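# Swap two shelf bins back into their color-marked spots

## Task

The two bins on the shelf are in each other's places. Move each one into the shelf slot marked with its own color, centered on that mark, open side facing outward, with all its parts still inside. The board overhead sits low, so tilting a bin on the way in may be needed. Slide each bin fully in so it sits behind the shelf's front lip. At the end no bin may still be tilted or raised by the gripper, and the result only counts if everything stays put without the robot holding it.

## Robot and tools

Robot: one six-joint Doosan M1013 arm carrying a Robotiq 2F-140 two-finger gripper. There is a single arm, so every command row belongs to it. Cameras are cam_high (fixed, looking down over the scene) and cam_wrist (fisheye on the hand). Both give 504x504 images.

Scene frame: origin on the table surface right under the arm base, +z up, +y to the left when facing along +x. The state line reports end_effector_position (metres) and end_effector_quat_wxyz, plus linear (m/s) and angular (rad/s) velocities, all in this frame. That position is the point between the pads when closed; closed fingertips extend about 33 mm past it, open ones about 9 mm. The fingers point along the gripper's +z and move apart along its y. The reported hand position may be a little off, more so when stretched far out.

execute_actions takes "actions", a list holding at most one item, and optional "pictures" (boolean; images come by default). An empty list only reports the state. A wait is {"steps": N} with N up to 300 control steps (1/30 s each); it returns when that many steps have elapsed since the previous result, and your thinking time counts against them. A move is {"rows": [...], "steps": N} with 1 to 15 rows and N up to 15 (default 15). Each row drives one step; if rows run out, the last one repeats. A refused call moves nothing.

Each row is 9 numbers, each in [-1, 1], in this order: djoint_1 waist, djoint_2 shoulder, djoint_3 elbow, djoint_4 forearm roll, djoint_5 wrist pitch, djoint_6 wrist roll, gripper position, gripper force_limit, gripper speed. The six joint values are offsets, not targets in space, measured from the joint angles printed in the most recent result that lists them (or, before any such result, and for later calls within the same reply, from where the arm is when the action begins). They are not cumulative from row to row. Scale: 1.0 equals 1.398 rad for waist and shoulder, 2.097 rad for elbow, 2.622 rad for the three wrist joints. Sending all zeros is not a hold: it pulls the arm back to those reference angles. Joint ranges (rad): waist, shoulder, forearm roll, wrist pitch, wrist roll -6.283 to 6.283; elbow -2.792 to 2.792. Asking for more than 0.010 rad beyond a range gets the call refused; targets near an end are clipped, and the note "joint sent to its limit" may show up (its absence proves nothing).

Gripper numbers are absolute settings. position: +1 fully open (140 mm), about -0.8 pads touching, -1 closes until blocked. force_limit: -1 about 14 N, 0 about 60 N, +1 about 107 N. speed: -1 about 30 mm/s, 0 about 140, +1 about 250. Closing pushes the fingertips roughly 24 mm farther from the arm, so keep clearance above surfaces. position_measured is in counts (3 open, 230 pads met, not linear).

object_status: 0 moving, 1 blocked while opening, 2 blocked while closing (a grip), 3 reached the target or pads met. To grasp, send -1 and confirm 2. A new force_limit only applies while gripping if the position number also changes by at least 0.01 (e.g. -1 to -0.98).

Motion limits: joint targets rise at most 2.09 rad/s (waist, shoulder), 3.14 (elbow), 3.93 (wrist joints), with 0.3 s to ramp; targets may lead measured angles by at most 0.456, 0.683 and 0.854 rad respectively, and are scaled back if they would put the hand over 70 mm from its current place. Between calls the arm keeps heading to the last row's target until it nearly stops or a step is HELD. Result lines: "joint command not followed" means a clearance check altered targets; HELD marks steps where your row was partly or wholly not sent; Joint positions / velocities / torques are in column order (torques carry offsets and noise).

Faults: contact torque reaching a load limit (waist and shoulder 323, elbow 152, wrist joints 42.7 N m, held weight included) or any outside force of 144 N halts the arm for 10 s and drops the rest of the call. Holding loads heats motors; a MOTOR HOT warning precedes a braking OVER-TEMPERATURE FAULT. Avoid hard shoves, slams, letting a bin or its parts drop or spill, and knocking anything off the table. Occasionally something may jerk a held item or nudge loose objects. Release each bin level and fully seated before ending.

zoom_image: camera (cam_high or cam_wrist) and region [x0, y0, x1, y1] in image pixels, top-left origin, at most 504 wide and tall; returns a closer look at the latest image. read_manual: optional section "licences"; gives licence texts only. finished_scene: pass the current scene's number; it ends that scene irreversibly and reports success, then the next task appears. Camera calibration (K, distortion, T_world_to_cam) is provided and may be slightly off.

Each tool is called after "Request:" as name([rows], argument=value, ...), one row to a line, values as JSON.

## Session

Request:
execute_actions(actions=[])

Scene clock: 0.00 s of 14400.00 s.
end_effector_position=(+0.8568, -0.0755, +0.3470) position_measured=3 object_status=3 end_effector_quat_wxyz=(+0.023, +0.950, +0.009, +0.310) end_effector_velocity=(+0.001, +0.001, -0.000) end_effector_angular_velocity=(+0.000, -0.001, +0.001)
Joint positions: [-0.169  0.227  1.683  0.1    0.611  1.339]
Joint velocities: [ 0.001  0.001 -0.001  0.001 -0.001 -0.   ]
Joint torques (N m, as the joint torque sensors report them, + toward a larger angle): no reading

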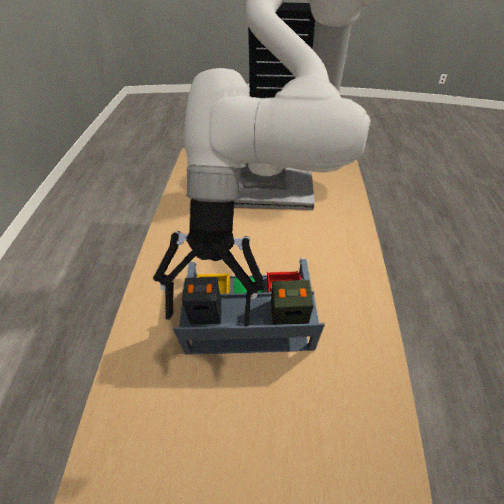

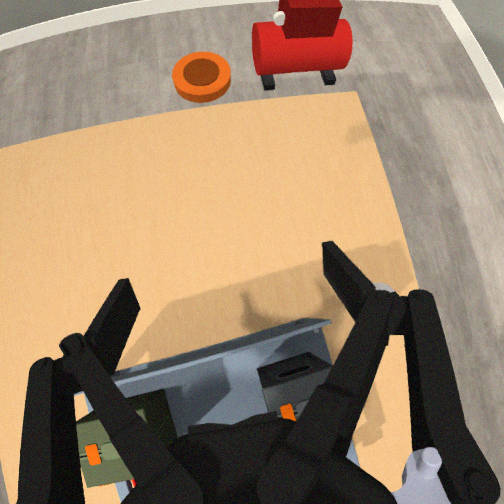

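Request:
zoom_image(camera="cam_high", region=[150, 230, 350, 370])

Region (150, 230, 350, 370) of cam_high's 504x504 image, scaled by 2.520, with more detail than that image has; it fills the top 353 rows of this view, and the rest is white.

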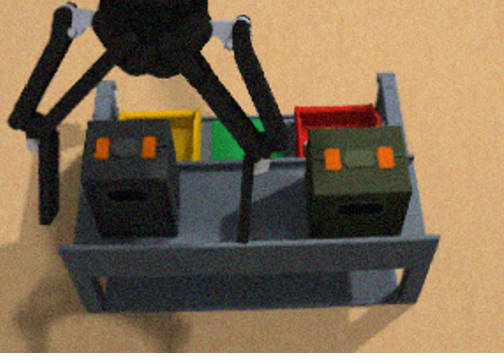

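Request:
execute_actions([
  {"rows": [[0.121,-0.086,0.457,-0.038,-0.672,0.088,1,0,0]], "steps": 15},
], pictures=false)

Request:
execute_actions([
  {"steps": 30},
])

Scene clock: 35.63 s of 14400.00 s.
end_effector_position=(+0.7658, -0.0128, +0.2166) position_measured=3 object_status=3 end_effector_quat_wxyz=(+0.031, +0.909, +0.004, +0.415) end_effector_velocity=(+0.001, +0.001, +0.001) end_effector_angular_velocity=(+0.001, -0.003, -0.000)
Joint positions: [-0.079  0.162  2.141  0.044 -0.014  1.458]
Joint velocities: [ 0.001 -0.    -0.001  0.    -0.001  0.001]
Joint torques (N m, as the joint torque sensors report them, + toward a larger angle): [ -1.68 -52.61 -31.73   3.53  -1.96  -0.29]
FORCE FAULT: contact force on the arm reached its limit, and the arm stopped for 10 seconds. The contact can be on any part of the arm, not only on its tool. The arm's remaining commands of this call were not run. The arm holds still and accepts commands again. Move the arm away from the contact; if what it grips holds it there, let go first. Pushing or pulling that hard again can fault the arm again.
The stop began at step 104 of this call (marked STOPPED below). From that step on the arm followed nothing that you had sent. 2 steps, steps kept back included, did not run and will not run. Nothing is kept back now, and the robot has no last target.
Steps of this call (steps 1 to 90: nothing new was sent; then 22.17 s passed at rest; steps 91 to 103: the first 13 steps of this action; steps 104 to 404: the stop). Readings (joint positions | what the end effector reports):
91: [-0.169 0.226 1.684 0.100 0.609 1.339] | position_measured=3 object_status=3
92: [-0.167 0.225 1.693 0.099 0.597 1.342] | position_measured=3 object_status=3
94: [-0.154 0.216 1.746 0.091 0.530 1.360] | position_measured=3 object_status=3
98: [-0.115 0.189 1.923 0.069 0.310 1.412] | position_measured=3 object_status=3
104: [-0.079 0.162 2.140 0.044 -0.016 1.458] | position_measured=3 object_status=3 STOPPED
404: the state above

Scene clock: 35.67 s of 14400.00 s.
end_effector_position=(+0.7658, -0.0128, +0.2166) position_measured=3 object_status=3 end_effector_quat_wxyz=(+0.031, +0.909, +0.004, +0.415) end_effector_velocity=(+0.000, +0.002, +0.000) end_effector_angular_velocity=(+0.001, +0.001, +0.002)
Joint positions: [-0.079  0.162  2.141  0.044 -0.014  1.458]
Joint velocities: [ 0.002 -0.    -0.001 -0.     0.002  0.001]
Joint torques (N m, as the joint torque sensors report them, + toward a larger angle): [ -1.8  -52.57 -31.71   3.52  -1.89  -0.24]
A stop began in an earlier call of the same reply, so what this call sent did not run. Send another action.
Steps of this call (step 1: nothing new was sent). Readings (joint positions | what the end effector reports):
1: the state above
camera_calibration (this result's frames):
cam_wrist: T_world_to_cam=[[-0.150309, -0.988482, 0.0176251, 0.0802255], [-0.903542, 0.130113, -0.408267, 0.802597], [0.401272, -0.0772911, -0.912692, 0.0856098], [0, 0, 0, 1]] pos_world=[0.702886, -0.0185099, 0.404396]

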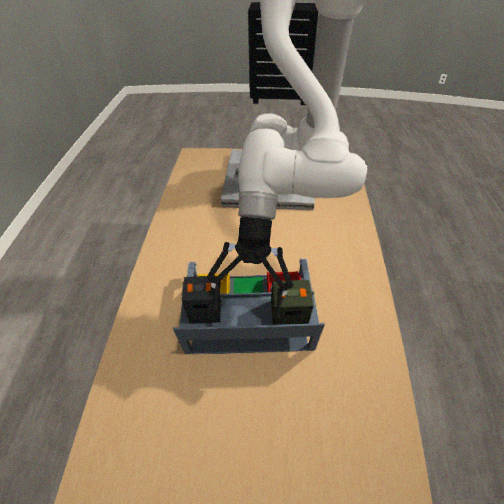

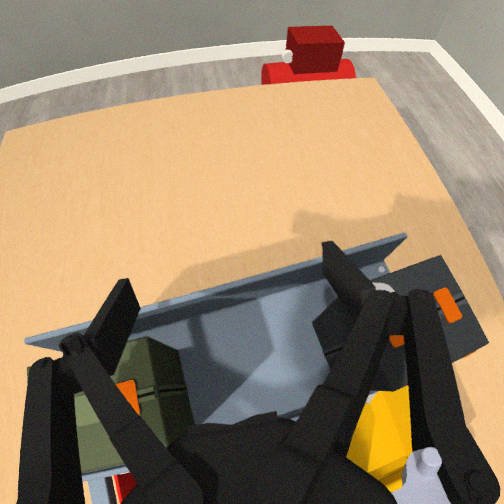

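Request:
execute_actions([
  {"rows": [[0,0,0,0,-0.433,0,1,0,0]], "steps": 15},
], pictures=false)

Request:
execute_actions([
  {"steps": 15},
], pictures=false)

Scene clock: 46.53 s of 14400.00 s.
end_effector_position=(+0.8456, -0.0256, +0.4359) position_measured=3 object_status=3 end_effector_quat_wxyz=(+0.064, +0.705, -0.002, +0.707) end_effector_velocity=(-0.004, -0.014, +0.570) end_effector_angular_velocity=(-0.159, -1.706, -0.043)
Joint positions: [-0.079  0.162  2.141  0.044 -0.732  1.458]
Joint velocities: [-0.001  0.    -0.001 -0.    -1.714 -0.001]
Joint torques (N m, as the joint torque sensors report them, + toward a larger angle): [ -1.61 -53.55 -32.21   3.5   -2.39  -0.16]
Steps of this call (steps 1 to 90: nothing new was sent; then 7.37 s passed at rest; steps 91 to 105: all 15 steps of this action). Readings (joint positions | what the end effector reports):
91: [-0.079 0.162 2.141 0.044 -0.015 1.458] | position_measured=3 object_status=3
92: [-0.079 0.162 2.141 0.044 -0.027 1.458] | position_measured=3 object_status=3
94: [-0.079 0.162 2.141 0.044 -0.094 1.458] | position_measured=3 object_status=3
98: [-0.079 0.162 2.141 0.044 -0.324 1.458] | position_measured=3 object_status=3
105: the state above

Scene clock: 47.03 s of 14400.00 s.
end_effector_position=(+0.8161, -0.0262, +0.5703) position_measured=3 object_status=3 end_effector_quat_wxyz=(+0.079, +0.543, -0.005, +0.836) end_effector_velocity=(+0.000, +0.002, +0.000) end_effector_angular_velocity=(-0.000, -0.001, +0.001)
Joint positions: [-0.079  0.162  2.141  0.044 -1.149  1.458]
Joint velocities: [ 0.002  0.001 -0.     0.001 -0.001 -0.001]
Joint torques (N m, as the joint torque sensors report them, + toward a larger angle): [ -1.39 -52.98 -31.94   3.39  -2.22  -0.21]
Steps of this call (steps 1 to 15: the robot went on to your last target). Readings (joint positions | what the end effector reports):
1: [-0.079 0.162 2.141 0.044 -0.790 1.458] | position_measured=3 object_status=3
2: [-0.079 0.162 2.141 0.044 -0.848 1.458] | position_measured=3 object_status=3
4: [-0.079 0.162 2.141 0.044 -0.965 1.458] | position_measured=3 object_status=3
8: [-0.079 0.162 2.141 0.044 -1.136 1.458] | position_measured=3 object_status=3
15: the state above

Now q1→0, q2→0.107, q3→2.642, q4→0, q6→1.571.

Request:
execute_actions([
  {"rows": [[0.0565,-0.039,0.239,-0.017,0,0.043,1,0,0]], "steps": 15},
], pictures=false)

Request:
execute_actions([
  {"steps": 20},
])

Scene clock: 50.10 s of 14400.00 s.
end_effector_position=(+0.6617, +0.0344, +0.3355) position_measured=3 object_status=3 end_effector_quat_wxyz=(+0.012, +0.684, +0.007, +0.730) end_effector_velocity=(-0.445, +0.115, -0.470) end_effector_angular_velocity=(+0.164, +0.803, +0.220)
Joint positions: [-0.016  0.118  2.543  0.008 -1.149  1.549]
Joint velocities: [ 0.143 -0.1    0.903 -0.08   0.     0.202]
Joint torques (N m, as the joint torque sensors report them, + toward a larger angle): [ -2.03 -39.5  -21.42   2.47  -2.53  -0.41]
Steps of this call (steps 1 to 15: the robot went on to your last target; steps 16 to 77: nothing new was sent; steps 78 to 92: all 15 steps of this action). Readings (joint positions | what the end effector reports):
78: [-0.079 0.162 2.142 0.044 -1.149 1.458] | position_measured=3 object_status=3
79: [-0.078 0.161 2.151 0.044 -1.149 1.461] | position_measured=3 object_status=3
81: [-0.070 0.155 2.203 0.039 -1.149 1.472] | position_measured=3 object_status=3
85: [-0.050 0.141 2.328 0.028 -1.149 1.500] | position_measured=3 object_status=3
92: the state above

Scene clock: 50.77 s of 14400.00 s.
end_effector_position=(+0.6105, +0.0463, +0.2856) position_measured=3 object_status=3 end_effector_quat_wxyz=(-0.002, +0.715, +0.009, +0.699) end_effector_velocity=(-0.000, -0.001, -0.001) end_effector_angular_velocity=(+0.001, +0.001, -0.001)
Joint positions: [-0.     0.107  2.642 -0.    -1.149  1.571]
Joint velocities: [-0.001  0.001  0.001 -0.    -0.     0.001]
Joint torques (N m, as the joint torque sensors report them, + toward a larger angle): [ -1.64 -31.73 -17.07   2.06  -2.53  -0.12]
Steps of this call (steps 1 to 20: the robot went on to your last target). Readings (joint positions | what the end effector reports):
1: [-0.011 0.115 2.573 0.006 -1.149 1.556] | position_measured=3 object_status=3
2: [-0.006 0.111 2.603 0.003 -1.149 1.562] | position_measured=3 object_status=3
4: [-0.001 0.107 2.639 -0.000 -1.149 1.570] | position_measured=3 object_status=3
8: [-0.000 0.107 2.642 -0.000 -1.149 1.571] | position_measured=3 object_status=3
20: the state above
camera_calibration (this result's frames):
cam_wrist: T_world_to_cam=[[-0.0586024, -0.992477, -0.107491, 0.0940074], [-0.446168, 0.122363, -0.886545, 0.540535], [0.893029, -0.00399465, -0.449982, -0.220279], [0, 0, 0, 1]] pos_world=[0.443394, 0.0262791, 0.390192]

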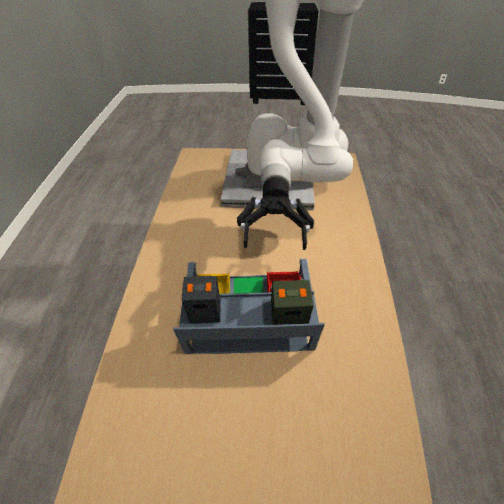

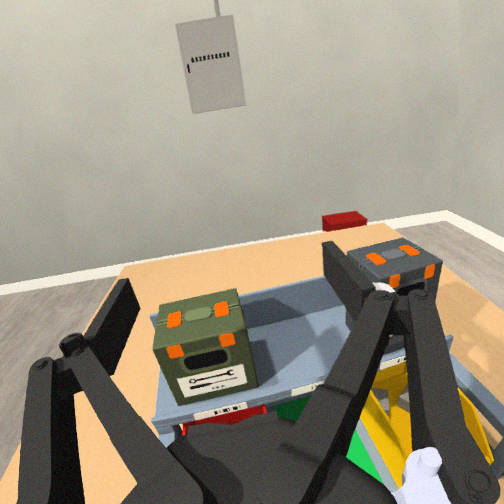

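Request:
execute_actions([
  {"rows": [[0,0.2436,0.032,0,-0.1667,0,1,0,0]], "steps": 15},
], pictures=false)

Request:
execute_actions([
  {"steps": 15},
])

Scene clock: 57.83 s of 14400.00 s.
end_effector_position=(+0.5910, +0.0452, +0.1953) position_measured=3 object_status=3 end_effector_quat_wxyz=(-0.003, +0.705, +0.009, +0.709) end_effector_velocity=(-0.000, -0.000, +0.005) end_effector_angular_velocity=(-0.000, -0.012, -0.000)
Joint positions: [-0.     0.447  2.709 -0.    -1.585  1.571]
Joint velocities: [-0.001 -0.002  0.    -0.    -0.011 -0.   ]
Joint torques (N m, as the joint torque sensors report them, + toward a larger angle): [ -1.45 -52.03  -1.85   0.34  -2.47  -0.15]
Steps of this call (steps 1 to 15: the robot went on to your last target; steps 16 to 110: nothing new was sent; then 2.90 s passed at rest; steps 111 to 125: all 15 steps of this action). Readings (joint positions | what the end effector reports):
111: [-0.000 0.108 2.642 -0.000 -1.149 1.571] | position_measured=3 object_status=3
112: [-0.000 0.114 2.643 -0.000 -1.157 1.571] | position_measured=3 object_status=3
114: [-0.000 0.149 2.650 -0.000 -1.203 1.571] | position_measured=3 object_status=3
118: [-0.000 0.309 2.682 -0.000 -1.407 1.571] | position_measured=3 object_status=3
125: the state above

Scene clock: 58.33 s of 14400.00 s.
end_effector_position=(+0.5910, +0.0452, +0.1953) position_measured=3 object_status=3 end_effector_quat_wxyz=(-0.003, +0.705, +0.009, +0.709) end_effector_velocity=(-0.001, +0.000, -0.001) end_effector_angular_velocity=(-0.000, +0.002, +0.000)
Joint positions: [-0.     0.448  2.709 -0.    -1.586  1.571]
Joint velocities: [ 0.001  0.     0.001  0.001  0.001 -0.   ]
Joint torques (N m, as the joint torque sensors report them, + toward a larger angle): [ -1.58 -49.93  -1.54   0.12  -2.46  -0.18]
Steps of this call (steps 1 to 15: the robot went on to your last target). Readings (joint positions | what the end effector reports):
1: [-0.000 0.447 2.709 -0.000 -1.585 1.571] | position_measured=3 object_status=3
2: [-0.000 0.447 2.709 -0.000 -1.586 1.571] | position_measured=3 object_status=3
4: [-0.000 0.447 2.709 -0.000 -1.586 1.571] | position_measured=3 object_status=3
8: [-0.000 0.448 2.709 -0.000 -1.586 1.571] | position_measured=3 object_status=3
15: the state above
The arm was judged still, so your last target was given up. Only a new action makes it travel on or press farther. Fingers that are still opening or closing keep moving.
camera_calibration (this result's frames):
cam_wrist: T_world_to_cam=[[-0.0551202, -0.992427, -0.109775, 0.0804528], [-0.420017, 0.122788, -0.899171, 0.43884], [0.905841, -0.00345527, -0.423604, -0.256269], [0, 0, 0, 1]] pos_world=[0.420894, 0.025074, 0.294867]

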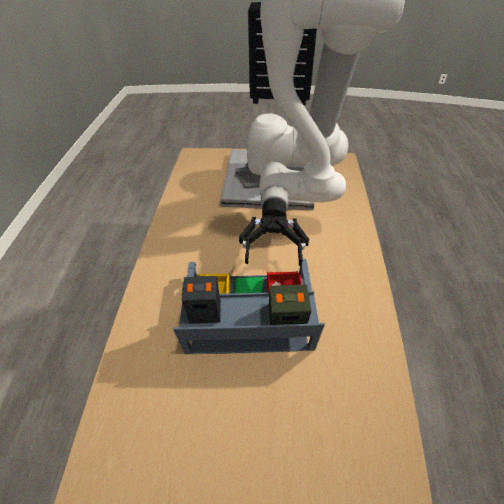

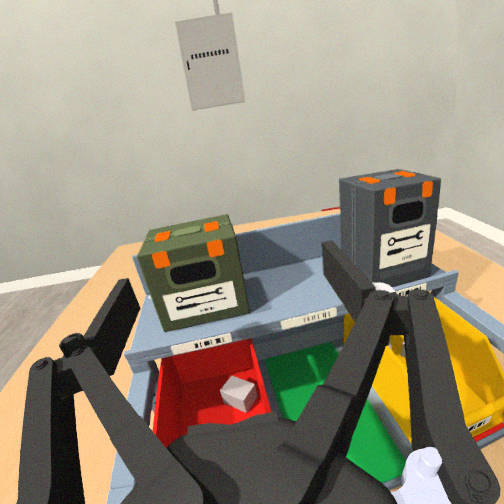

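Request:
execute_actions([
  {"rows": [[0,-0.367,-0.273,0,0.3,0,1,0,0]], "steps": 15},
], pictures=false)

Request:
execute_actions([
  {"steps": 15},
], pictures=false)

Request:
execute_actions([
  {"rows": [[0,0,0,0,0.506,0,1,0,0]], "steps": 15},
], pictures=false)

Request:
execute_actions([
  {"steps": 20},
])

Scene clock: 78.93 s of 14400.00 s.
end_effector_position=(+0.7411, +0.0495, +0.4088) position_measured=3 object_status=3 end_effector_quat_wxyz=(-0.003, +0.642, +0.008, +0.767) end_effector_velocity=(+0.193, +0.008, +0.611) end_effector_angular_velocity=(+0.005, -0.376, +0.003)
Joint positions: [-0.     0.152  2.375 -0.    -1.127  1.571]
Joint velocities: [ 0.    -0.633 -0.693  0.     0.951 -0.001]
Joint torques (N m, as the joint torque sensors report them, + toward a larger angle): [ -1.34 -45.76 -23.9    2.59  -2.01  -0.11]
Steps of this call (steps 1 to 90: nothing new was sent; then 17.10 s passed at rest; steps 91 to 105: all 15 steps of this action). Readings (joint positions | what the end effector reports):
91: [-0.000 0.447 2.708 -0.000 -1.585 1.571] | position_measured=3 object_status=3
92: [-0.000 0.441 2.701 -0.000 -1.574 1.571] | position_measured=3 object_status=3
94: [-0.000 0.406 2.657 -0.000 -1.512 1.571] | position_measured=3 object_status=3
98: [-0.000 0.309 2.547 -0.000 -1.363 1.571] | position_measured=3 object_status=3
105: the state above

Scene clock: 79.43 s of 14400.00 s.
end_effector_position=(+0.7635, +0.0519, +0.6448) position_measured=3 object_status=3 end_effector_quat_wxyz=(-0.004, +0.592, +0.008, +0.806) end_effector_velocity=(+0.001, -0.001, -0.000) end_effector_angular_velocity=(-0.002, +0.002, -0.002)
Joint positions: [-0.    -0.065  2.137 -0.    -0.799  1.571]
Joint velocities: [-0.001  0.    -0.001 -0.001  0.003 -0.002]
Joint torques (N m, as the joint torque sensors report them, + toward a larger angle): [ -1.37 -33.48 -36.92   4.04  -2.75  -0.08]
Steps of this call (steps 1 to 15: the robot went on to your last target). Readings (joint positions | what the end effector reports):
1: [-0.000 0.131 2.352 -0.000 -1.095 1.571] | position_measured=3 object_status=3
2: [-0.000 0.110 2.329 -0.000 -1.063 1.571] | position_measured=3 object_status=3
4: [-0.000 0.069 2.283 -0.000 -1.001 1.571] | position_measured=3 object_status=3
8: [-0.000 -0.012 2.196 -0.000 -0.880 1.571] | position_measured=3 object_status=3
15: the state above

Scene clock: 79.93 s of 14400.00 s.
end_effector_position=(+0.7508, +0.0495, +0.4113) position_measured=3 object_status=3 end_effector_quat_wxyz=(-0.001, +0.837, +0.009, +0.547) end_effector_velocity=(-0.229, -0.009, -0.523) end_effector_angular_velocity=(-0.026, +1.716, -0.017)
Joint positions: [-0.    -0.065  2.137 -0.    -0.081  1.571]
Joint velocities: [-0.     0.001  0.001 -0.     1.714  0.001]
Joint torques (N m, as the joint torque sensors report them, + toward a larger angle): [ -2.04 -35.22 -37.34   4.1   -2.46  -0.1 ]
Steps of this call (steps 1 to 15: all 15 steps of this action). Readings (joint positions | what the end effector reports):
1: [-0.000 -0.065 2.137 -0.000 -0.798 1.571] | position_measured=3 object_status=3
2: [-0.000 -0.065 2.137 -0.000 -0.786 1.571] | position_measured=3 object_status=3
4: [-0.000 -0.065 2.137 -0.000 -0.719 1.571] | position_measured=3 object_status=3
8: [-0.000 -0.065 2.137 -0.000 -0.489 1.571] | position_measured=3 object_status=3
15: the state above

Scene clock: 80.60 s of 14400.00 s.
end_effector_position=(+0.6199, +0.0461, +0.2613) position_measured=3 object_status=3 end_effector_quat_wxyz=(+0.002, +0.963, +0.009, +0.271) end_effector_velocity=(-0.000, -0.000, +0.000) end_effector_angular_velocity=(-0.000, -0.000, -0.000)
Joint positions: [-0.    -0.065  2.137 -0.     0.527  1.571]
Joint velocities: [-0.    -0.001 -0.    -0.     0.001 -0.   ]
Joint torques (N m, as the joint torque sensors report them, + toward a larger angle): [ -1.74 -34.23 -36.26   4.15  -1.37  -0.26]
Steps of this call (steps 1 to 20: the robot went on to your last target). Readings (joint positions | what the end effector reports):
1: [-0.000 -0.065 2.137 -0.000 -0.023 1.571] | position_measured=3 object_status=3
2: [-0.000 -0.065 2.137 -0.000 0.036 1.571] | position_measured=3 object_status=3
4: [-0.000 -0.065 2.137 -0.000 0.152 1.571] | position_measured=3 object_status=3
8: [-0.000 -0.065 2.137 -0.000 0.385 1.571] | position_measured=3 object_status=3
20: the state above
camera_calibration (this result's frames):
cam_wrist: T_world_to_cam=[[-0.122512, -0.99243, 0.0085826, 0.100981], [-0.9868, 0.120885, -0.107764, 0.654905], [0.105911, -0.0216717, -0.994139, 0.391319], [0, 0, 0, 1]] pos_world=[0.617187, 0.0295291, 0.458734]

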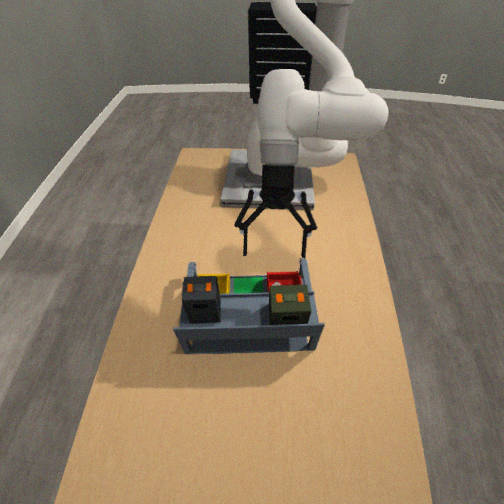

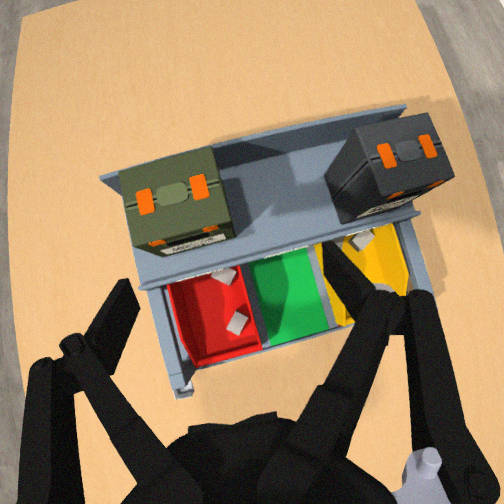

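Request:
zoom_image(camera="cam_wrist", region=[130, 220, 350, 400])

Region (130, 220, 350, 400) of cam_wrist's 504x504 image, scaled by 2.291, with more detail than that image has; it fills the top 412 rows of this view, and the rest is white.

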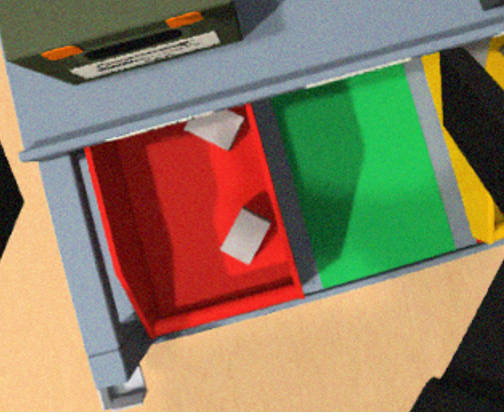

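Request:
execute_actions([
  {"rows": [[0.060,0.136,-0.040,0,0.167,-0.599,0.2,0,0]], "steps": 15},
], pictures=false)

Request:
execute_actions([
  {"steps": 20},
])

Scene clock: 103.40 s of 14400.00 s.
end_effector_position=(+0.5425, +0.0841, +0.1674) position_measured=103 object_status=0 end_effector_quat_wxyz=(+0.024, +0.788, +0.614, +0.028) end_effector_velocity=(-0.115, +0.040, -0.083) end_effector_angular_velocity=(-0.268, +0.619, +2.971)
Joint positions: [ 0.073  0.101  2.063 -0.     0.909  0.336]
Joint velocities: [ 0.093  0.214 -0.096  0.     0.494 -2.891]
Joint torques (N m, as the joint torque sensors report them, + toward a larger angle): [ -4.52 -51.45 -32.86   3.88  -0.62  -0.33]
Steps of this call (steps 1 to 15: the robot went on to your last target; steps 16 to 90: nothing new was sent; then 19.30 s passed at rest; steps 91 to 105: all 15 steps of this action). Readings (joint positions | what the end effector reports):
91: [-0.000 -0.065 2.136 -0.000 0.528 1.570] | position_measured=3 object_status=0
92: [0.001 -0.063 2.135 -0.000 0.534 1.558] | position_measured=9 object_status=0
94: [0.007 -0.048 2.129 -0.000 0.568 1.491] | position_measured=24 object_status=0
98: [0.035 0.014 2.101 -0.000 0.711 1.184] | position_measured=54 object_status=0
105: the state above

Scene clock: 104.07 s of 14400.00 s.
end_effector_position=(+0.5293, +0.0885, +0.1586) position_measured=104 object_status=3 end_effector_quat_wxyz=(+0.005, +0.671, +0.741, -0.002) end_effector_velocity=(+0.000, -0.001, +0.001) end_effector_angular_velocity=(+0.000, -0.002, -0.000)
Joint positions: [ 0.084  0.125  2.053 -0.     0.965  0.001]
Joint velocities: [-0.002 -0.001  0.     0.    -0.001 -0.001]
Joint torques (N m, as the joint torque sensors report them, + toward a larger angle): [ -1.81 -49.47 -32.64   3.76  -0.05  -0.19]
Steps of this call (steps 1 to 20: the robot went on to your last target). Readings (joint positions | what the end effector reports):
1: [0.076 0.107 2.060 -0.000 0.925 0.245] | position_measured=104 object_status=0
2: [0.078 0.113 2.058 -0.000 0.938 0.169] | position_measured=104 object_status=0
4: [0.082 0.121 2.054 -0.000 0.956 0.059] | position_measured=104 object_status=0
8: [0.084 0.125 2.053 -0.000 0.965 0.002] | position_measured=104 object_status=3
20: the state above
camera_calibration (this result's frames):
cam_wrist: T_world_to_cam=[[0.99686, -0.0187621, 0.0769263, -0.556663], [-0.0502191, -0.900937, 0.431035, 0.0585899], [0.0612186, -0.433545, -0.89905, 0.344702], [0, 0, 0, 1]] pos_world=[0.536756, 0.191786, 0.327472]

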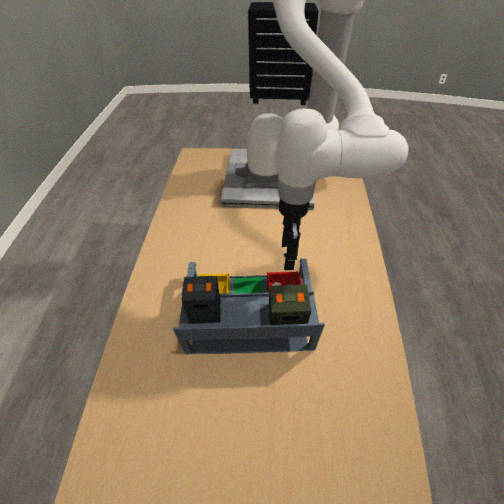

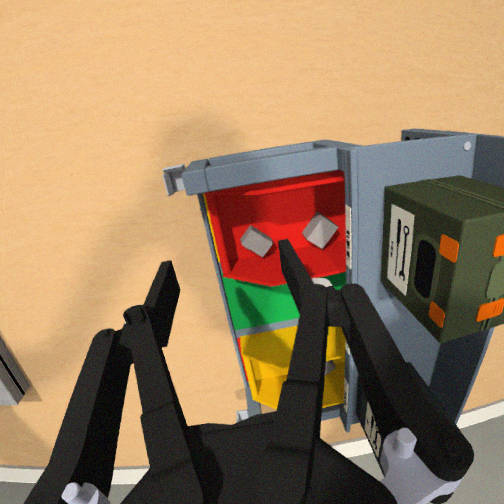

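Request:
execute_actions([
  {"rows": [[0,0.037,0.0467,0,-0.0576,0,-0.3,0,0]], "steps": 15},
], pictures=false)

Request:
execute_actions([
  {"steps": 10},
])

Scene clock: 117.13 s of 14400.00 s.
end_effector_position=(+0.5093, +0.0859, +0.0887) position_measured=167 object_status=0 end_effector_quat_wxyz=(+0.005, +0.671, +0.741, -0.001) end_effector_velocity=(+0.000, -0.001, +0.001) end_effector_angular_velocity=(+0.000, -0.001, -0.003)
Joint positions: [ 0.084  0.177  2.151 -0.     0.814  0.001]
Joint velocities: [-0.001 -0.001 -0.    -0.     0.     0.002]
Joint torques (N m, as the joint torque sensors report them, + toward a larger angle): [ -1.86 -50.75 -29.13   3.42  -0.07  -0.24]
Steps of this call (steps 1 to 15: the robot went on to your last target; steps 16 to 90: nothing new was sent; then 9.57 s passed at rest; steps 91 to 105: all 15 steps of this action). Readings (joint positions | what the end effector reports):
91: [0.084 0.125 2.053 -0.000 0.964 0.001] | position_measured=104 object_status=0
92: [0.084 0.129 2.060 -0.000 0.952 0.001] | position_measured=109 object_status=0
94: [0.084 0.151 2.103 -0.000 0.886 0.001] | position_measured=125 object_status=0
98: [0.084 0.177 2.151 -0.000 0.815 0.001] | position_measured=155 object_status=0
105: the state above

Scene clock: 117.47 s of 14400.00 s.
end_effector_position=(+0.5093, +0.0859, +0.0887) position_measured=167 object_status=3 end_effector_quat_wxyz=(+0.005, +0.671, +0.741, -0.001) end_effector_velocity=(-0.000, +0.000, -0.000) end_effector_angular_velocity=(-0.000, +0.001, +0.001)
Joint positions: [ 0.084  0.176  2.151 -0.     0.814  0.001]
Joint velocities: [ 0.     0.001 -0.    -0.     0.    -0.001]
Joint torques (N m, as the joint torque sensors report them, + toward a larger angle): [ -1.21 -51.3  -29.03   3.4   -0.07  -0.11]
Steps of this call (steps 1 to 10: the robot went on to your last target). Readings (joint positions | what the end effector reports):
1: [0.084 0.177 2.151 -0.000 0.814 0.001] | position_measured=167 object_status=3
2: [0.084 0.177 2.151 -0.000 0.814 0.001] | position_measured=167 object_status=3
4: [0.084 0.176 2.151 -0.000 0.814 0.001] | position_measured=167 object_status=3
8: [0.084 0.176 2.151 -0.000 0.814 0.001] | position_measured=167 object_status=3
10: the state above
camera_calibration (this result's frames):
cam_wrist: T_world_to_cam=[[0.99676, -0.0186847, 0.0782331, -0.531477], [-0.0507036, -0.901014, 0.430818, 0.0855962], [0.0624394, -0.433388, -0.899042, 0.281374], [0, 0, 0, 1]] pos_world=[0.516526, 0.189137, 0.25767]

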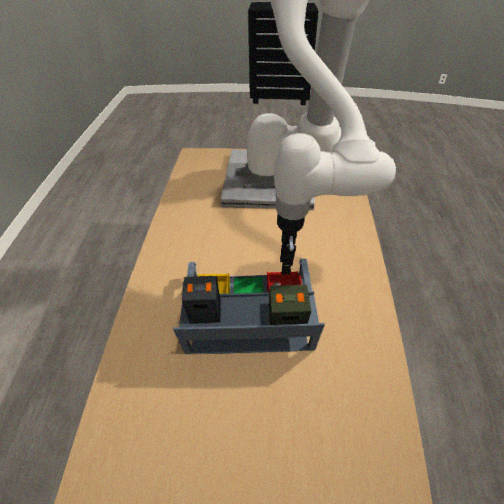

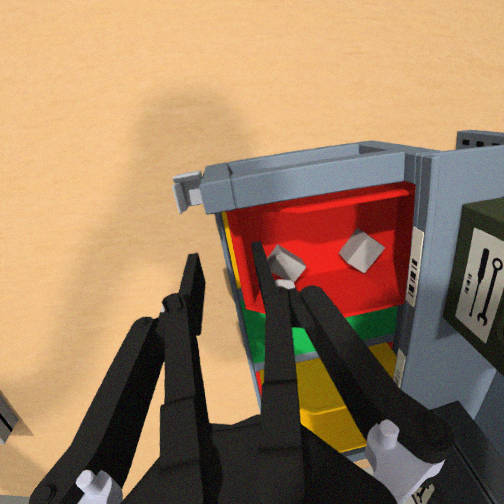

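Request:
execute_actions([
  {"rows": [[-0.014,0.0277,0.0098,0,-0.0225,0,-0.3,0,0]], "steps": 15},
])

Scene clock: 128.30 s of 14400.00 s.
end_effector_position=(+0.5111, +0.0756, +0.0607) position_measured=167 object_status=3 end_effector_quat_wxyz=(+0.005, +0.679, +0.735, -0.001) end_effector_velocity=(+0.000, -0.000, -0.000) end_effector_angular_velocity=(-0.000, +0.000, -0.002)
Joint positions: [ 0.064  0.215  2.171 -0.     0.755  0.001]
Joint velocities: [-0.     0.    -0.    -0.     0.     0.002]
Joint torques (N m, as the joint torque sensors report them, + toward a larger angle): [ -2.3  -53.28 -27.34   3.34  -0.08  -0.21]
Steps of this call (steps 1 to 15: the robot went on to your last target; steps 16 to 90: nothing new was sent; then 7.33 s passed at rest; steps 91 to 105: all 15 steps of this action). Readings (joint positions | what the end effector reports):
91: [0.083 0.177 2.151 -0.000 0.813 0.001] | position_measured=167 object_status=3
92: [0.080 0.183 2.154 -0.000 0.803 0.001] | position_measured=167 object_status=3
94: [0.067 0.209 2.168 -0.000 0.764 0.001] | position_measured=167 object_status=3
98: [0.064 0.215 2.171 -0.000 0.755 0.001] | position_measured=167 object_status=3
105: the state above
camera_calibration (this result's frames):
cam_wrist: T_world_to_cam=[[0.996214, -0.0382993, 0.0780442, -0.529426], [-0.0683404, -0.899886, 0.430738, 0.0974125], [0.0537339, -0.434441, -0.899096, 0.256152], [0, 0, 0, 1]] pos_world=[0.520315, 0.178666, 0.229664]

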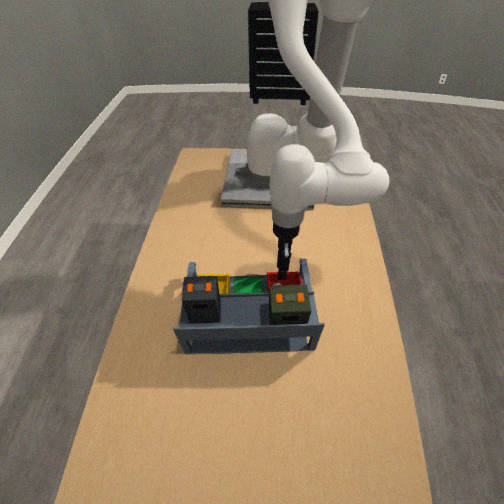

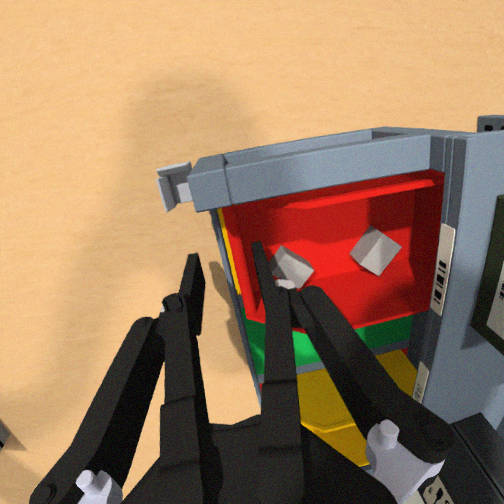

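Close.

Request:
execute_actions([
  {"rows": [[0,0,0,0,0,0,-1,0.3,-0.3]], "steps": 15},
], pictures=false)

Request:
execute_actions([
  {"steps": 15},
])

Scene clock: 131.27 s of 14400.00 s.
end_effector_position=(+0.5114, +0.0757, +0.0609) position_measured=222 object_status=0 end_effector_quat_wxyz=(+0.005, +0.678, +0.735, -0.001) end_effector_velocity=(-0.001, +0.000, -0.001) end_effector_angular_velocity=(-0.001, +0.003, -0.002)
Joint positions: [ 0.064  0.215  2.171 -0.     0.755  0.001]
Joint velocities: [ 0.001  0.002  0.001 -0.     0.     0.003]
Joint torques (N m, as the joint torque sensors report them, + toward a larger angle): [ -1.08 -42.09  -8.95   3.85   5.65   0.47]
Steps of this call (steps 1 to 15: the robot went on to your last target; steps 16 to 74: nothing new was sent; steps 75 to 89: all 15 steps of this action). Readings (joint positions | what the end effector reports):
75: [0.064 0.215 2.171 -0.000 0.755 0.001] | position_measured=167 object_status=0
76: [0.064 0.215 2.171 -0.000 0.755 0.001] | position_measured=171 object_status=0
78: [0.064 0.215 2.171 -0.000 0.755 0.001] | position_measured=183 object_status=0
82: [0.064 0.215 2.171 -0.000 0.754 0.001] | position_measured=206 object_status=0
89: the state above

Scene clock: 131.77 s of 14400.00 s.
end_effector_position=(+0.5111, +0.0756, +0.0608) position_measured=222 object_status=2 end_effector_quat_wxyz=(+0.005, +0.678, +0.735, -0.001) end_effector_velocity=(+0.000, -0.000, +0.001) end_effector_angular_velocity=(-0.000, -0.000, -0.001)
Joint positions: [ 0.064  0.215  2.171 -0.     0.755  0.001]
Joint velocities: [-0.001 -0.    -0.001 -0.     0.001  0.   ]
Joint torques (N m, as the joint torque sensors report them, + toward a larger angle): [ -2.69 -36.83  -0.43   3.49   8.23   0.37]
Steps of this call (steps 1 to 15: the robot went on to your last target). Readings (joint positions | what the end effector reports):
1: [0.064 0.215 2.171 -0.000 0.755 0.001] | position_measured=222 object_status=2
2: [0.064 0.215 2.171 -0.000 0.755 0.001] | position_measured=222 object_status=2
4: [0.064 0.215 2.171 -0.000 0.755 0.001] | position_measured=222 object_status=2
8: [0.064 0.215 2.171 -0.000 0.755 0.001] | position_measured=222 object_status=2
15: the state above
The arm was judged still, so your last target was given up. Only a new action makes it travel on or press farther. Fingers that are still opening or closing keep moving.
camera_calibration (this result's frames):
cam_wrist: T_world_to_cam=[[0.996203, -0.0382138, 0.0782304, -0.529503], [-0.0683428, -0.899898, 0.430712, 0.0974175], [0.0539402, -0.434423, -0.899092, 0.256129], [0, 0, 0, 1]] pos_world=[0.520335, 0.1787, 0.229748]

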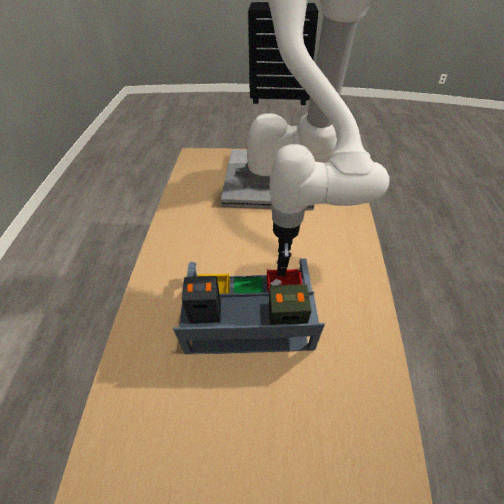

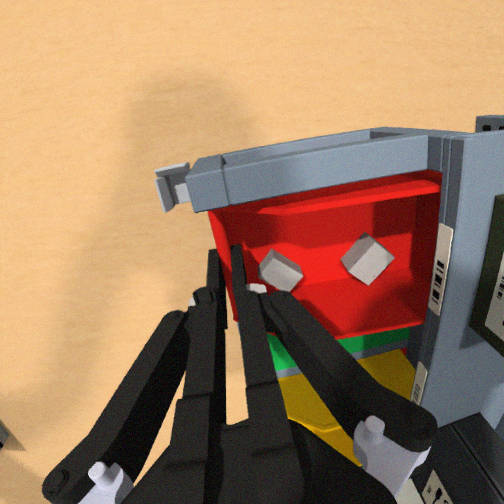

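Request:
execute_actions([
  {"rows": [[0,0.0075,-0.015,0,0.023,0,-1,0.3,-0.3],[0,0.0075,-0.015,0,0.023,0,-1,0.3,-0.3],[0,0.0075,-0.015,0,0.023,0,-1,0.3,-0.3],[0,0.0075,-0.015,0,0.023,0,-1,0.3,-0.3],[0,0.015,-0.03,0,0.046,0,-1,0.3,-0.3],[0,0.015,-0.03,0,0.046,0,-1,0.3,-0.3],[0,0.015,-0.03,0,0.046,0,-1,0.3,-0.3],[0,0.015,-0.03,0,0.046,0,-1,0.3,-0.3],[0,0.0226,-0.0449,0,0.0698,0,-1,0.3,-0.3]], "steps": 15},
])

Scene clock: 139.83 s of 14400.00 s.
end_effector_position=(+0.5149, +0.0761, +0.0835) position_measured=222 object_status=2 end_effector_quat_wxyz=(-0.035, +0.678, +0.733, -0.045) end_effector_velocity=(-0.001, -0.001, -0.000) end_effector_angular_velocity=(-0.001, +0.003, -0.000)
Joint positions: [ 0.064  0.247  2.077 -0.     0.938  0.001]
Joint velocities: [-0.002  0.     0.    -0.001  0.003 -0.001]
Joint torques (N m, as the joint torque sensors report them, + toward a larger angle): [ -1.61 -60.63 -30.6    3.36   0.25  -0.29]
Steps of this call (steps 1 to 90: nothing new was sent; then 4.57 s passed at rest; steps 91 to 105: all 15 steps of this action). Readings (joint positions | what the end effector reports):
91: [0.064 0.215 2.171 -0.000 0.756 0.001] | position_measured=222 object_status=2
92: [0.064 0.218 2.165 -0.000 0.769 0.001] | position_measured=222 object_status=2
94: [0.064 0.225 2.144 -0.000 0.810 0.001] | position_measured=222 object_status=2
98: [0.064 0.235 2.111 -0.000 0.870 0.001] | position_measured=222 object_status=2
105: the state above
camera_calibration (this result's frames):
cam_wrist: T_world_to_cam=[[0.998381, -0.0393205, -0.0410897, -0.526056], [-0.016979, -0.895616, 0.444504, 0.0604009], [-0.0542787, -0.443087, -0.894834, 0.332523], [0, 0, 0, 1]] pos_world=[0.544279, 0.180748, 0.249089]

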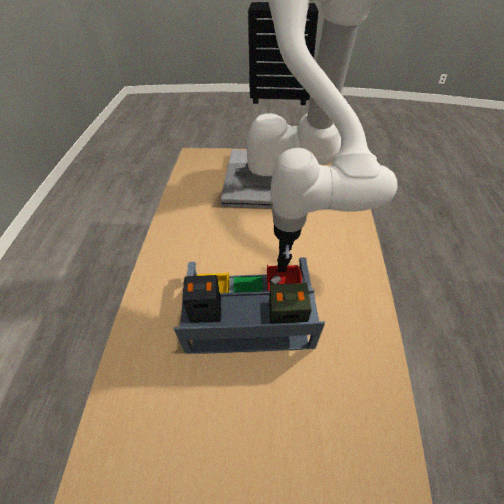

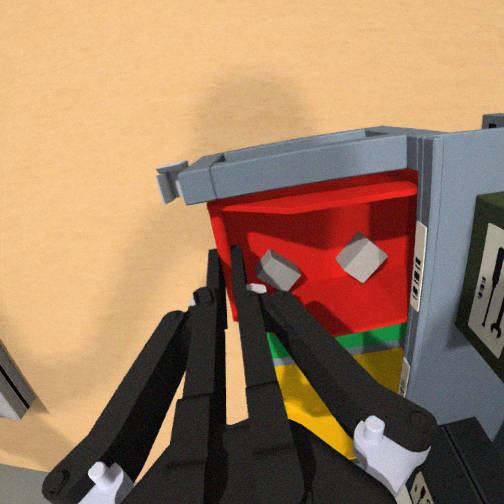

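Request:
execute_actions([
  {"rows": [[0,-0.038,0.026,0,0,0,-1,0.3,-0.3],[0,-0.038,0.026,0,0,0,-1,0.3,-0.3],[0,-0.038,0.026,0,0,0,-1,0.3,-0.3],[0,-0.038,0.026,0,0,0,-1,0.3,-0.3],[0,-0.038,0.026,0,0,0,-1,0.3,-0.3],[0,-0.077,0.052,0,0,0,-1,0.3,-0.3],[0,-0.077,0.052,0,0,0,-1,0.3,-0.3],[0,-0.077,0.052,0,0,0,-1,0.3,-0.3],[0,-0.077,0.052,0,0,0,-1,0.3,-0.3],[0,-0.077,0.052,0,0,0,-1,0.3,-0.3],[0,-0.115,0.0783,0,-0.0015,0,-1,0.3,-0.3]], "steps": 15},
], pictures=false)

Request:
execute_actions([
  {"steps": 8},
])

Scene clock: 149.83 s of 14400.00 s.
end_effector_position=(+0.4177, +0.0685, +0.0979) position_measured=222 object_status=2 end_effector_quat_wxyz=(-0.035, +0.678, +0.733, -0.045) end_effector_velocity=(-0.128, -0.011, +0.007) end_effector_angular_velocity=(+0.000, -0.010, -0.002)
Joint positions: [ 0.064  0.089  2.238 -0.     0.934  0.001]
Joint velocities: [-0.002 -0.208  0.215 -0.001 -0.017  0.001]
Joint torques (N m, as the joint torque sensors report them, + toward a larger angle): [-10.05 -15.76 -44.74   4.64  -1.61  -0.12]
Steps of this call (steps 1 to 15: the robot went on to your last target; steps 16 to 90: nothing new was sent; then 6.50 s passed at rest; steps 91 to 105: all 15 steps of this action). Readings (joint positions | what the end effector reports):
91: [0.064 0.246 2.078 -0.000 0.938 0.001] | position_measured=222 object_status=2
92: [0.064 0.240 2.084 -0.000 0.938 0.001] | position_measured=222 object_status=2
94: [0.064 0.209 2.116 -0.000 0.938 0.001] | position_measured=222 object_status=2
98: [0.064 0.169 2.156 -0.000 0.938 0.001] | position_measured=222 object_status=2
105: the state above

Scene clock: 150.10 s of 14400.00 s.
end_effector_position=(+0.4157, +0.0684, +0.0980) position_measured=222 object_status=2 end_effector_quat_wxyz=(-0.035, +0.678, +0.733, -0.045) end_effector_velocity=(-0.000, -0.000, +0.000) end_effector_angular_velocity=(-0.000, +0.002, +0.001)
Joint positions: [ 0.064  0.086  2.241 -0.     0.934  0.001]
Joint velocities: [-0.     0.    -0.    -0.     0.002 -0.001]
Joint torques (N m, as the joint torque sensors report them, + toward a larger angle): [ -1.4  -43.58 -30.19   3.41  -0.1   -0.21]
Steps of this call (steps 1 to 8: the robot went on to your last target). Readings (joint positions | what the end effector reports):
1: [0.064 0.086 2.241 -0.000 0.934 0.001] | position_measured=222 object_status=2
2: [0.064 0.086 2.241 -0.000 0.934 0.001] | position_measured=222 object_status=2
4: [0.064 0.086 2.241 -0.000 0.934 0.001] | position_measured=222 object_status=2
8: the state above
camera_calibration (this result's frames):
cam_wrist: T_world_to_cam=[[0.998414, -0.0391432, -0.0404751, -0.42688], [-0.0170967, -0.895644, 0.444442, 0.0453543], [-0.0536482, -0.443045, -0.894893, 0.336491], [0, 0, 0, 1]] pos_world=[0.44503, 0.172993, 0.263688]

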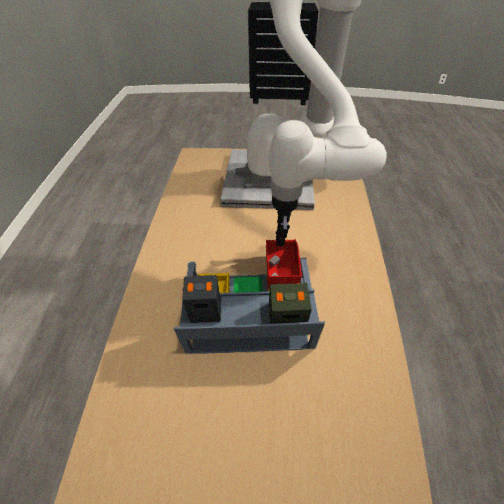

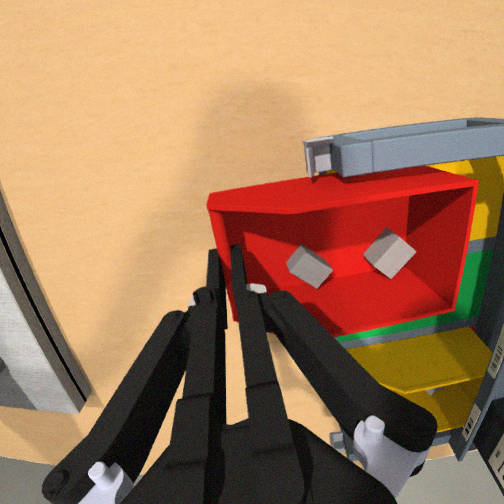

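Request:
execute_actions([
  {"rows": [[0,-0.07,-0.009,0,0.03,0,-1,0.3,-0.3],[0,-0.07,-0.009,0,0.03,0,-1,0.3,-0.3],[0,-0.07,-0.009,0,0.03,0,-1,0.3,-0.3],[0,-0.07,-0.009,0,0.03,0,-1,0.3,-0.3],[0,-0.07,-0.009,0,0.03,0,-1,0.3,-0.3],[0,-0.07,-0.009,0,0.03,0,-1,0.3,-0.3],[0,-0.139,-0.0174,0,0.0616,0,-1,0.3,-0.3]], "steps": 15},
], pictures=false)

Request:
execute_actions([
  {"rows": [[0.05,0,0,0,0,0,-1,0.3,-0.3],[0.05,0,0,0,0,0,-1,0.3,-0.3],[0.1,0,0,0,0,0,-1,0.3,-0.3],[0.1,0,0,0,0,0,-1,0.3,-0.3],[0.15,0,0,0,0,0,-1,0.3,-0.3],[0.15,0,0,0,0,0,-1,0.3,-0.3],[0.2,0,0,0,0,0,-1,0.3,-0.3],[0.2,0,0,0,0,0,-1,0.3,-0.3],[0.25,0,0,0,0,0,-1,0.3,-0.3],[0.25,0,0,0,0,0,-1,0.3,-0.3],[0.3,0,0,0,0,0,-1,0.3,-0.3],[0.3,0,0,0,0,0,-1,0.3,-0.3],[0.348,0,0,0,0,0,-1,0.3,-0.3]], "steps": 15},
], pictures=false)

Request:
execute_actions([
  {"steps": 12},
])

Scene clock: 163.37 s of 14400.00 s.
end_effector_position=(+0.3950, +0.0675, +0.1979) position_measured=222 object_status=2 end_effector_quat_wxyz=(-0.012, +0.679, +0.734, -0.020) end_effector_velocity=(-0.001, +0.000, +0.000) end_effector_angular_velocity=(-0.001, +0.004, +0.001)
Joint positions: [ 0.064 -0.109  2.205 -0.     1.095  0.001]
Joint velocities: [ 0.001  0.001 -0.001 -0.001  0.005 -0.   ]
Joint torques (N m, as the joint torque sensors report them, + toward a larger angle): [ -1.84 -27.56 -36.71   3.95  -0.11  -0.19]
Steps of this call (steps 1 to 15: the robot went on to your last target; steps 16 to 90: nothing new was sent; then 9.77 s passed at rest; steps 91 to 105: all 15 steps of this action). Readings (joint positions | what the end effector reports):
91: [0.064 0.085 2.241 -0.000 0.934 0.001] | position_measured=222 object_status=2
92: [0.064 0.080 2.240 -0.000 0.940 0.001] | position_measured=222 object_status=2
94: [0.064 0.044 2.233 -0.000 0.968 0.001] | position_measured=222 object_status=2
98: [0.064 -0.024 2.220 -0.000 1.023 0.001] | position_measured=222 object_status=2
105: the state above

Scene clock: 163.87 s of 14400.00 s.
end_effector_position=(+0.3318, +0.2259, +0.1961) position_measured=222 object_status=2 end_effector_quat_wxyz=(-0.008, +0.507, +0.862, -0.024) end_effector_velocity=(-0.198, +0.294, -0.003) end_effector_angular_velocity=(-0.005, +0.006, +0.885)
Joint positions: [ 0.492 -0.109  2.205 -0.     1.095  0.001]
Joint velocities: [ 0.884 -0.001 -0.001 -0.    -0.    -0.   ]
Joint torques (N m, as the joint torque sensors report them, + toward a larger angle): [-13.21 -21.94 -35.29   3.31  -0.12  -0.15]
Steps of this call (steps 1 to 15: all 15 steps of this action). Readings (joint positions | what the end effector reports):
1: [0.065 -0.108 2.205 -0.000 1.095 0.001] | position_measured=222 object_status=2
2: [0.071 -0.108 2.205 -0.000 1.095 0.001] | position_measured=222 object_status=2
4: [0.106 -0.108 2.205 -0.000 1.095 0.001] | position_measured=222 object_status=2
8: [0.245 -0.108 2.205 -0.000 1.095 0.001] | position_measured=222 object_status=2
15: the state above

Scene clock: 164.27 s of 14400.00 s.
end_effector_position=(+0.3181, +0.2449, +0.1959) position_measured=222 object_status=2 end_effector_quat_wxyz=(-0.007, +0.482, +0.876, -0.024) end_effector_velocity=(-0.001, -0.001, -0.001) end_effector_angular_velocity=(+0.000, +0.002, -0.004)
Joint positions: [ 0.55  -0.109  2.205 -0.     1.095  0.001]
Joint velocities: [-0.001 -0.     0.001  0.001  0.     0.002]
Joint torques (N m, as the joint torque sensors report them, + toward a larger angle): [ -1.76 -29.41 -36.44   4.    -0.26  -0.29]
Steps of this call (steps 1 to 12: the robot went on to your last target). Readings (joint positions | what the end effector reports):
1: [0.518 -0.109 2.205 -0.000 1.095 0.001] | position_measured=222 object_status=2
2: [0.536 -0.109 2.205 -0.000 1.095 0.001] | position_measured=222 object_status=2
4: [0.550 -0.109 2.205 -0.000 1.095 0.001] | position_measured=222 object_status=2
8: [0.550 -0.109 2.205 -0.000 1.095 0.001] | position_measured=222 object_status=2
12: the state above
camera_calibration (this result's frames):
cam_wrist: T_world_to_cam=[[0.901181, 0.432783, 0.0239305, -0.415834], [0.379448, -0.8144, 0.439057, 0.0133564], [0.209505, -0.386589, -0.898141, 0.400156], [0, 0, 0, 1]] pos_world=[0.285839, 0.345539, 0.363483]

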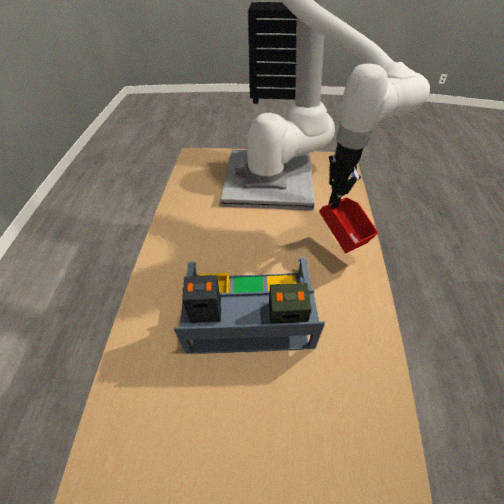

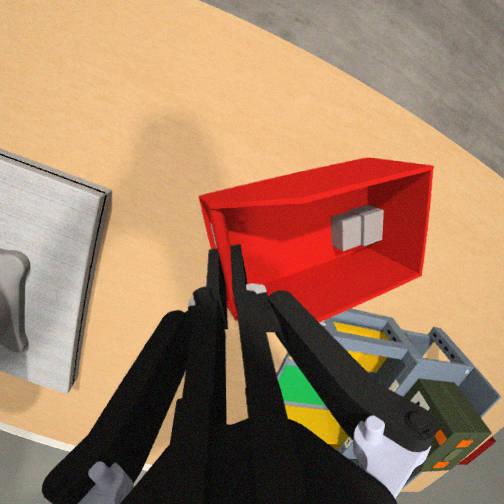

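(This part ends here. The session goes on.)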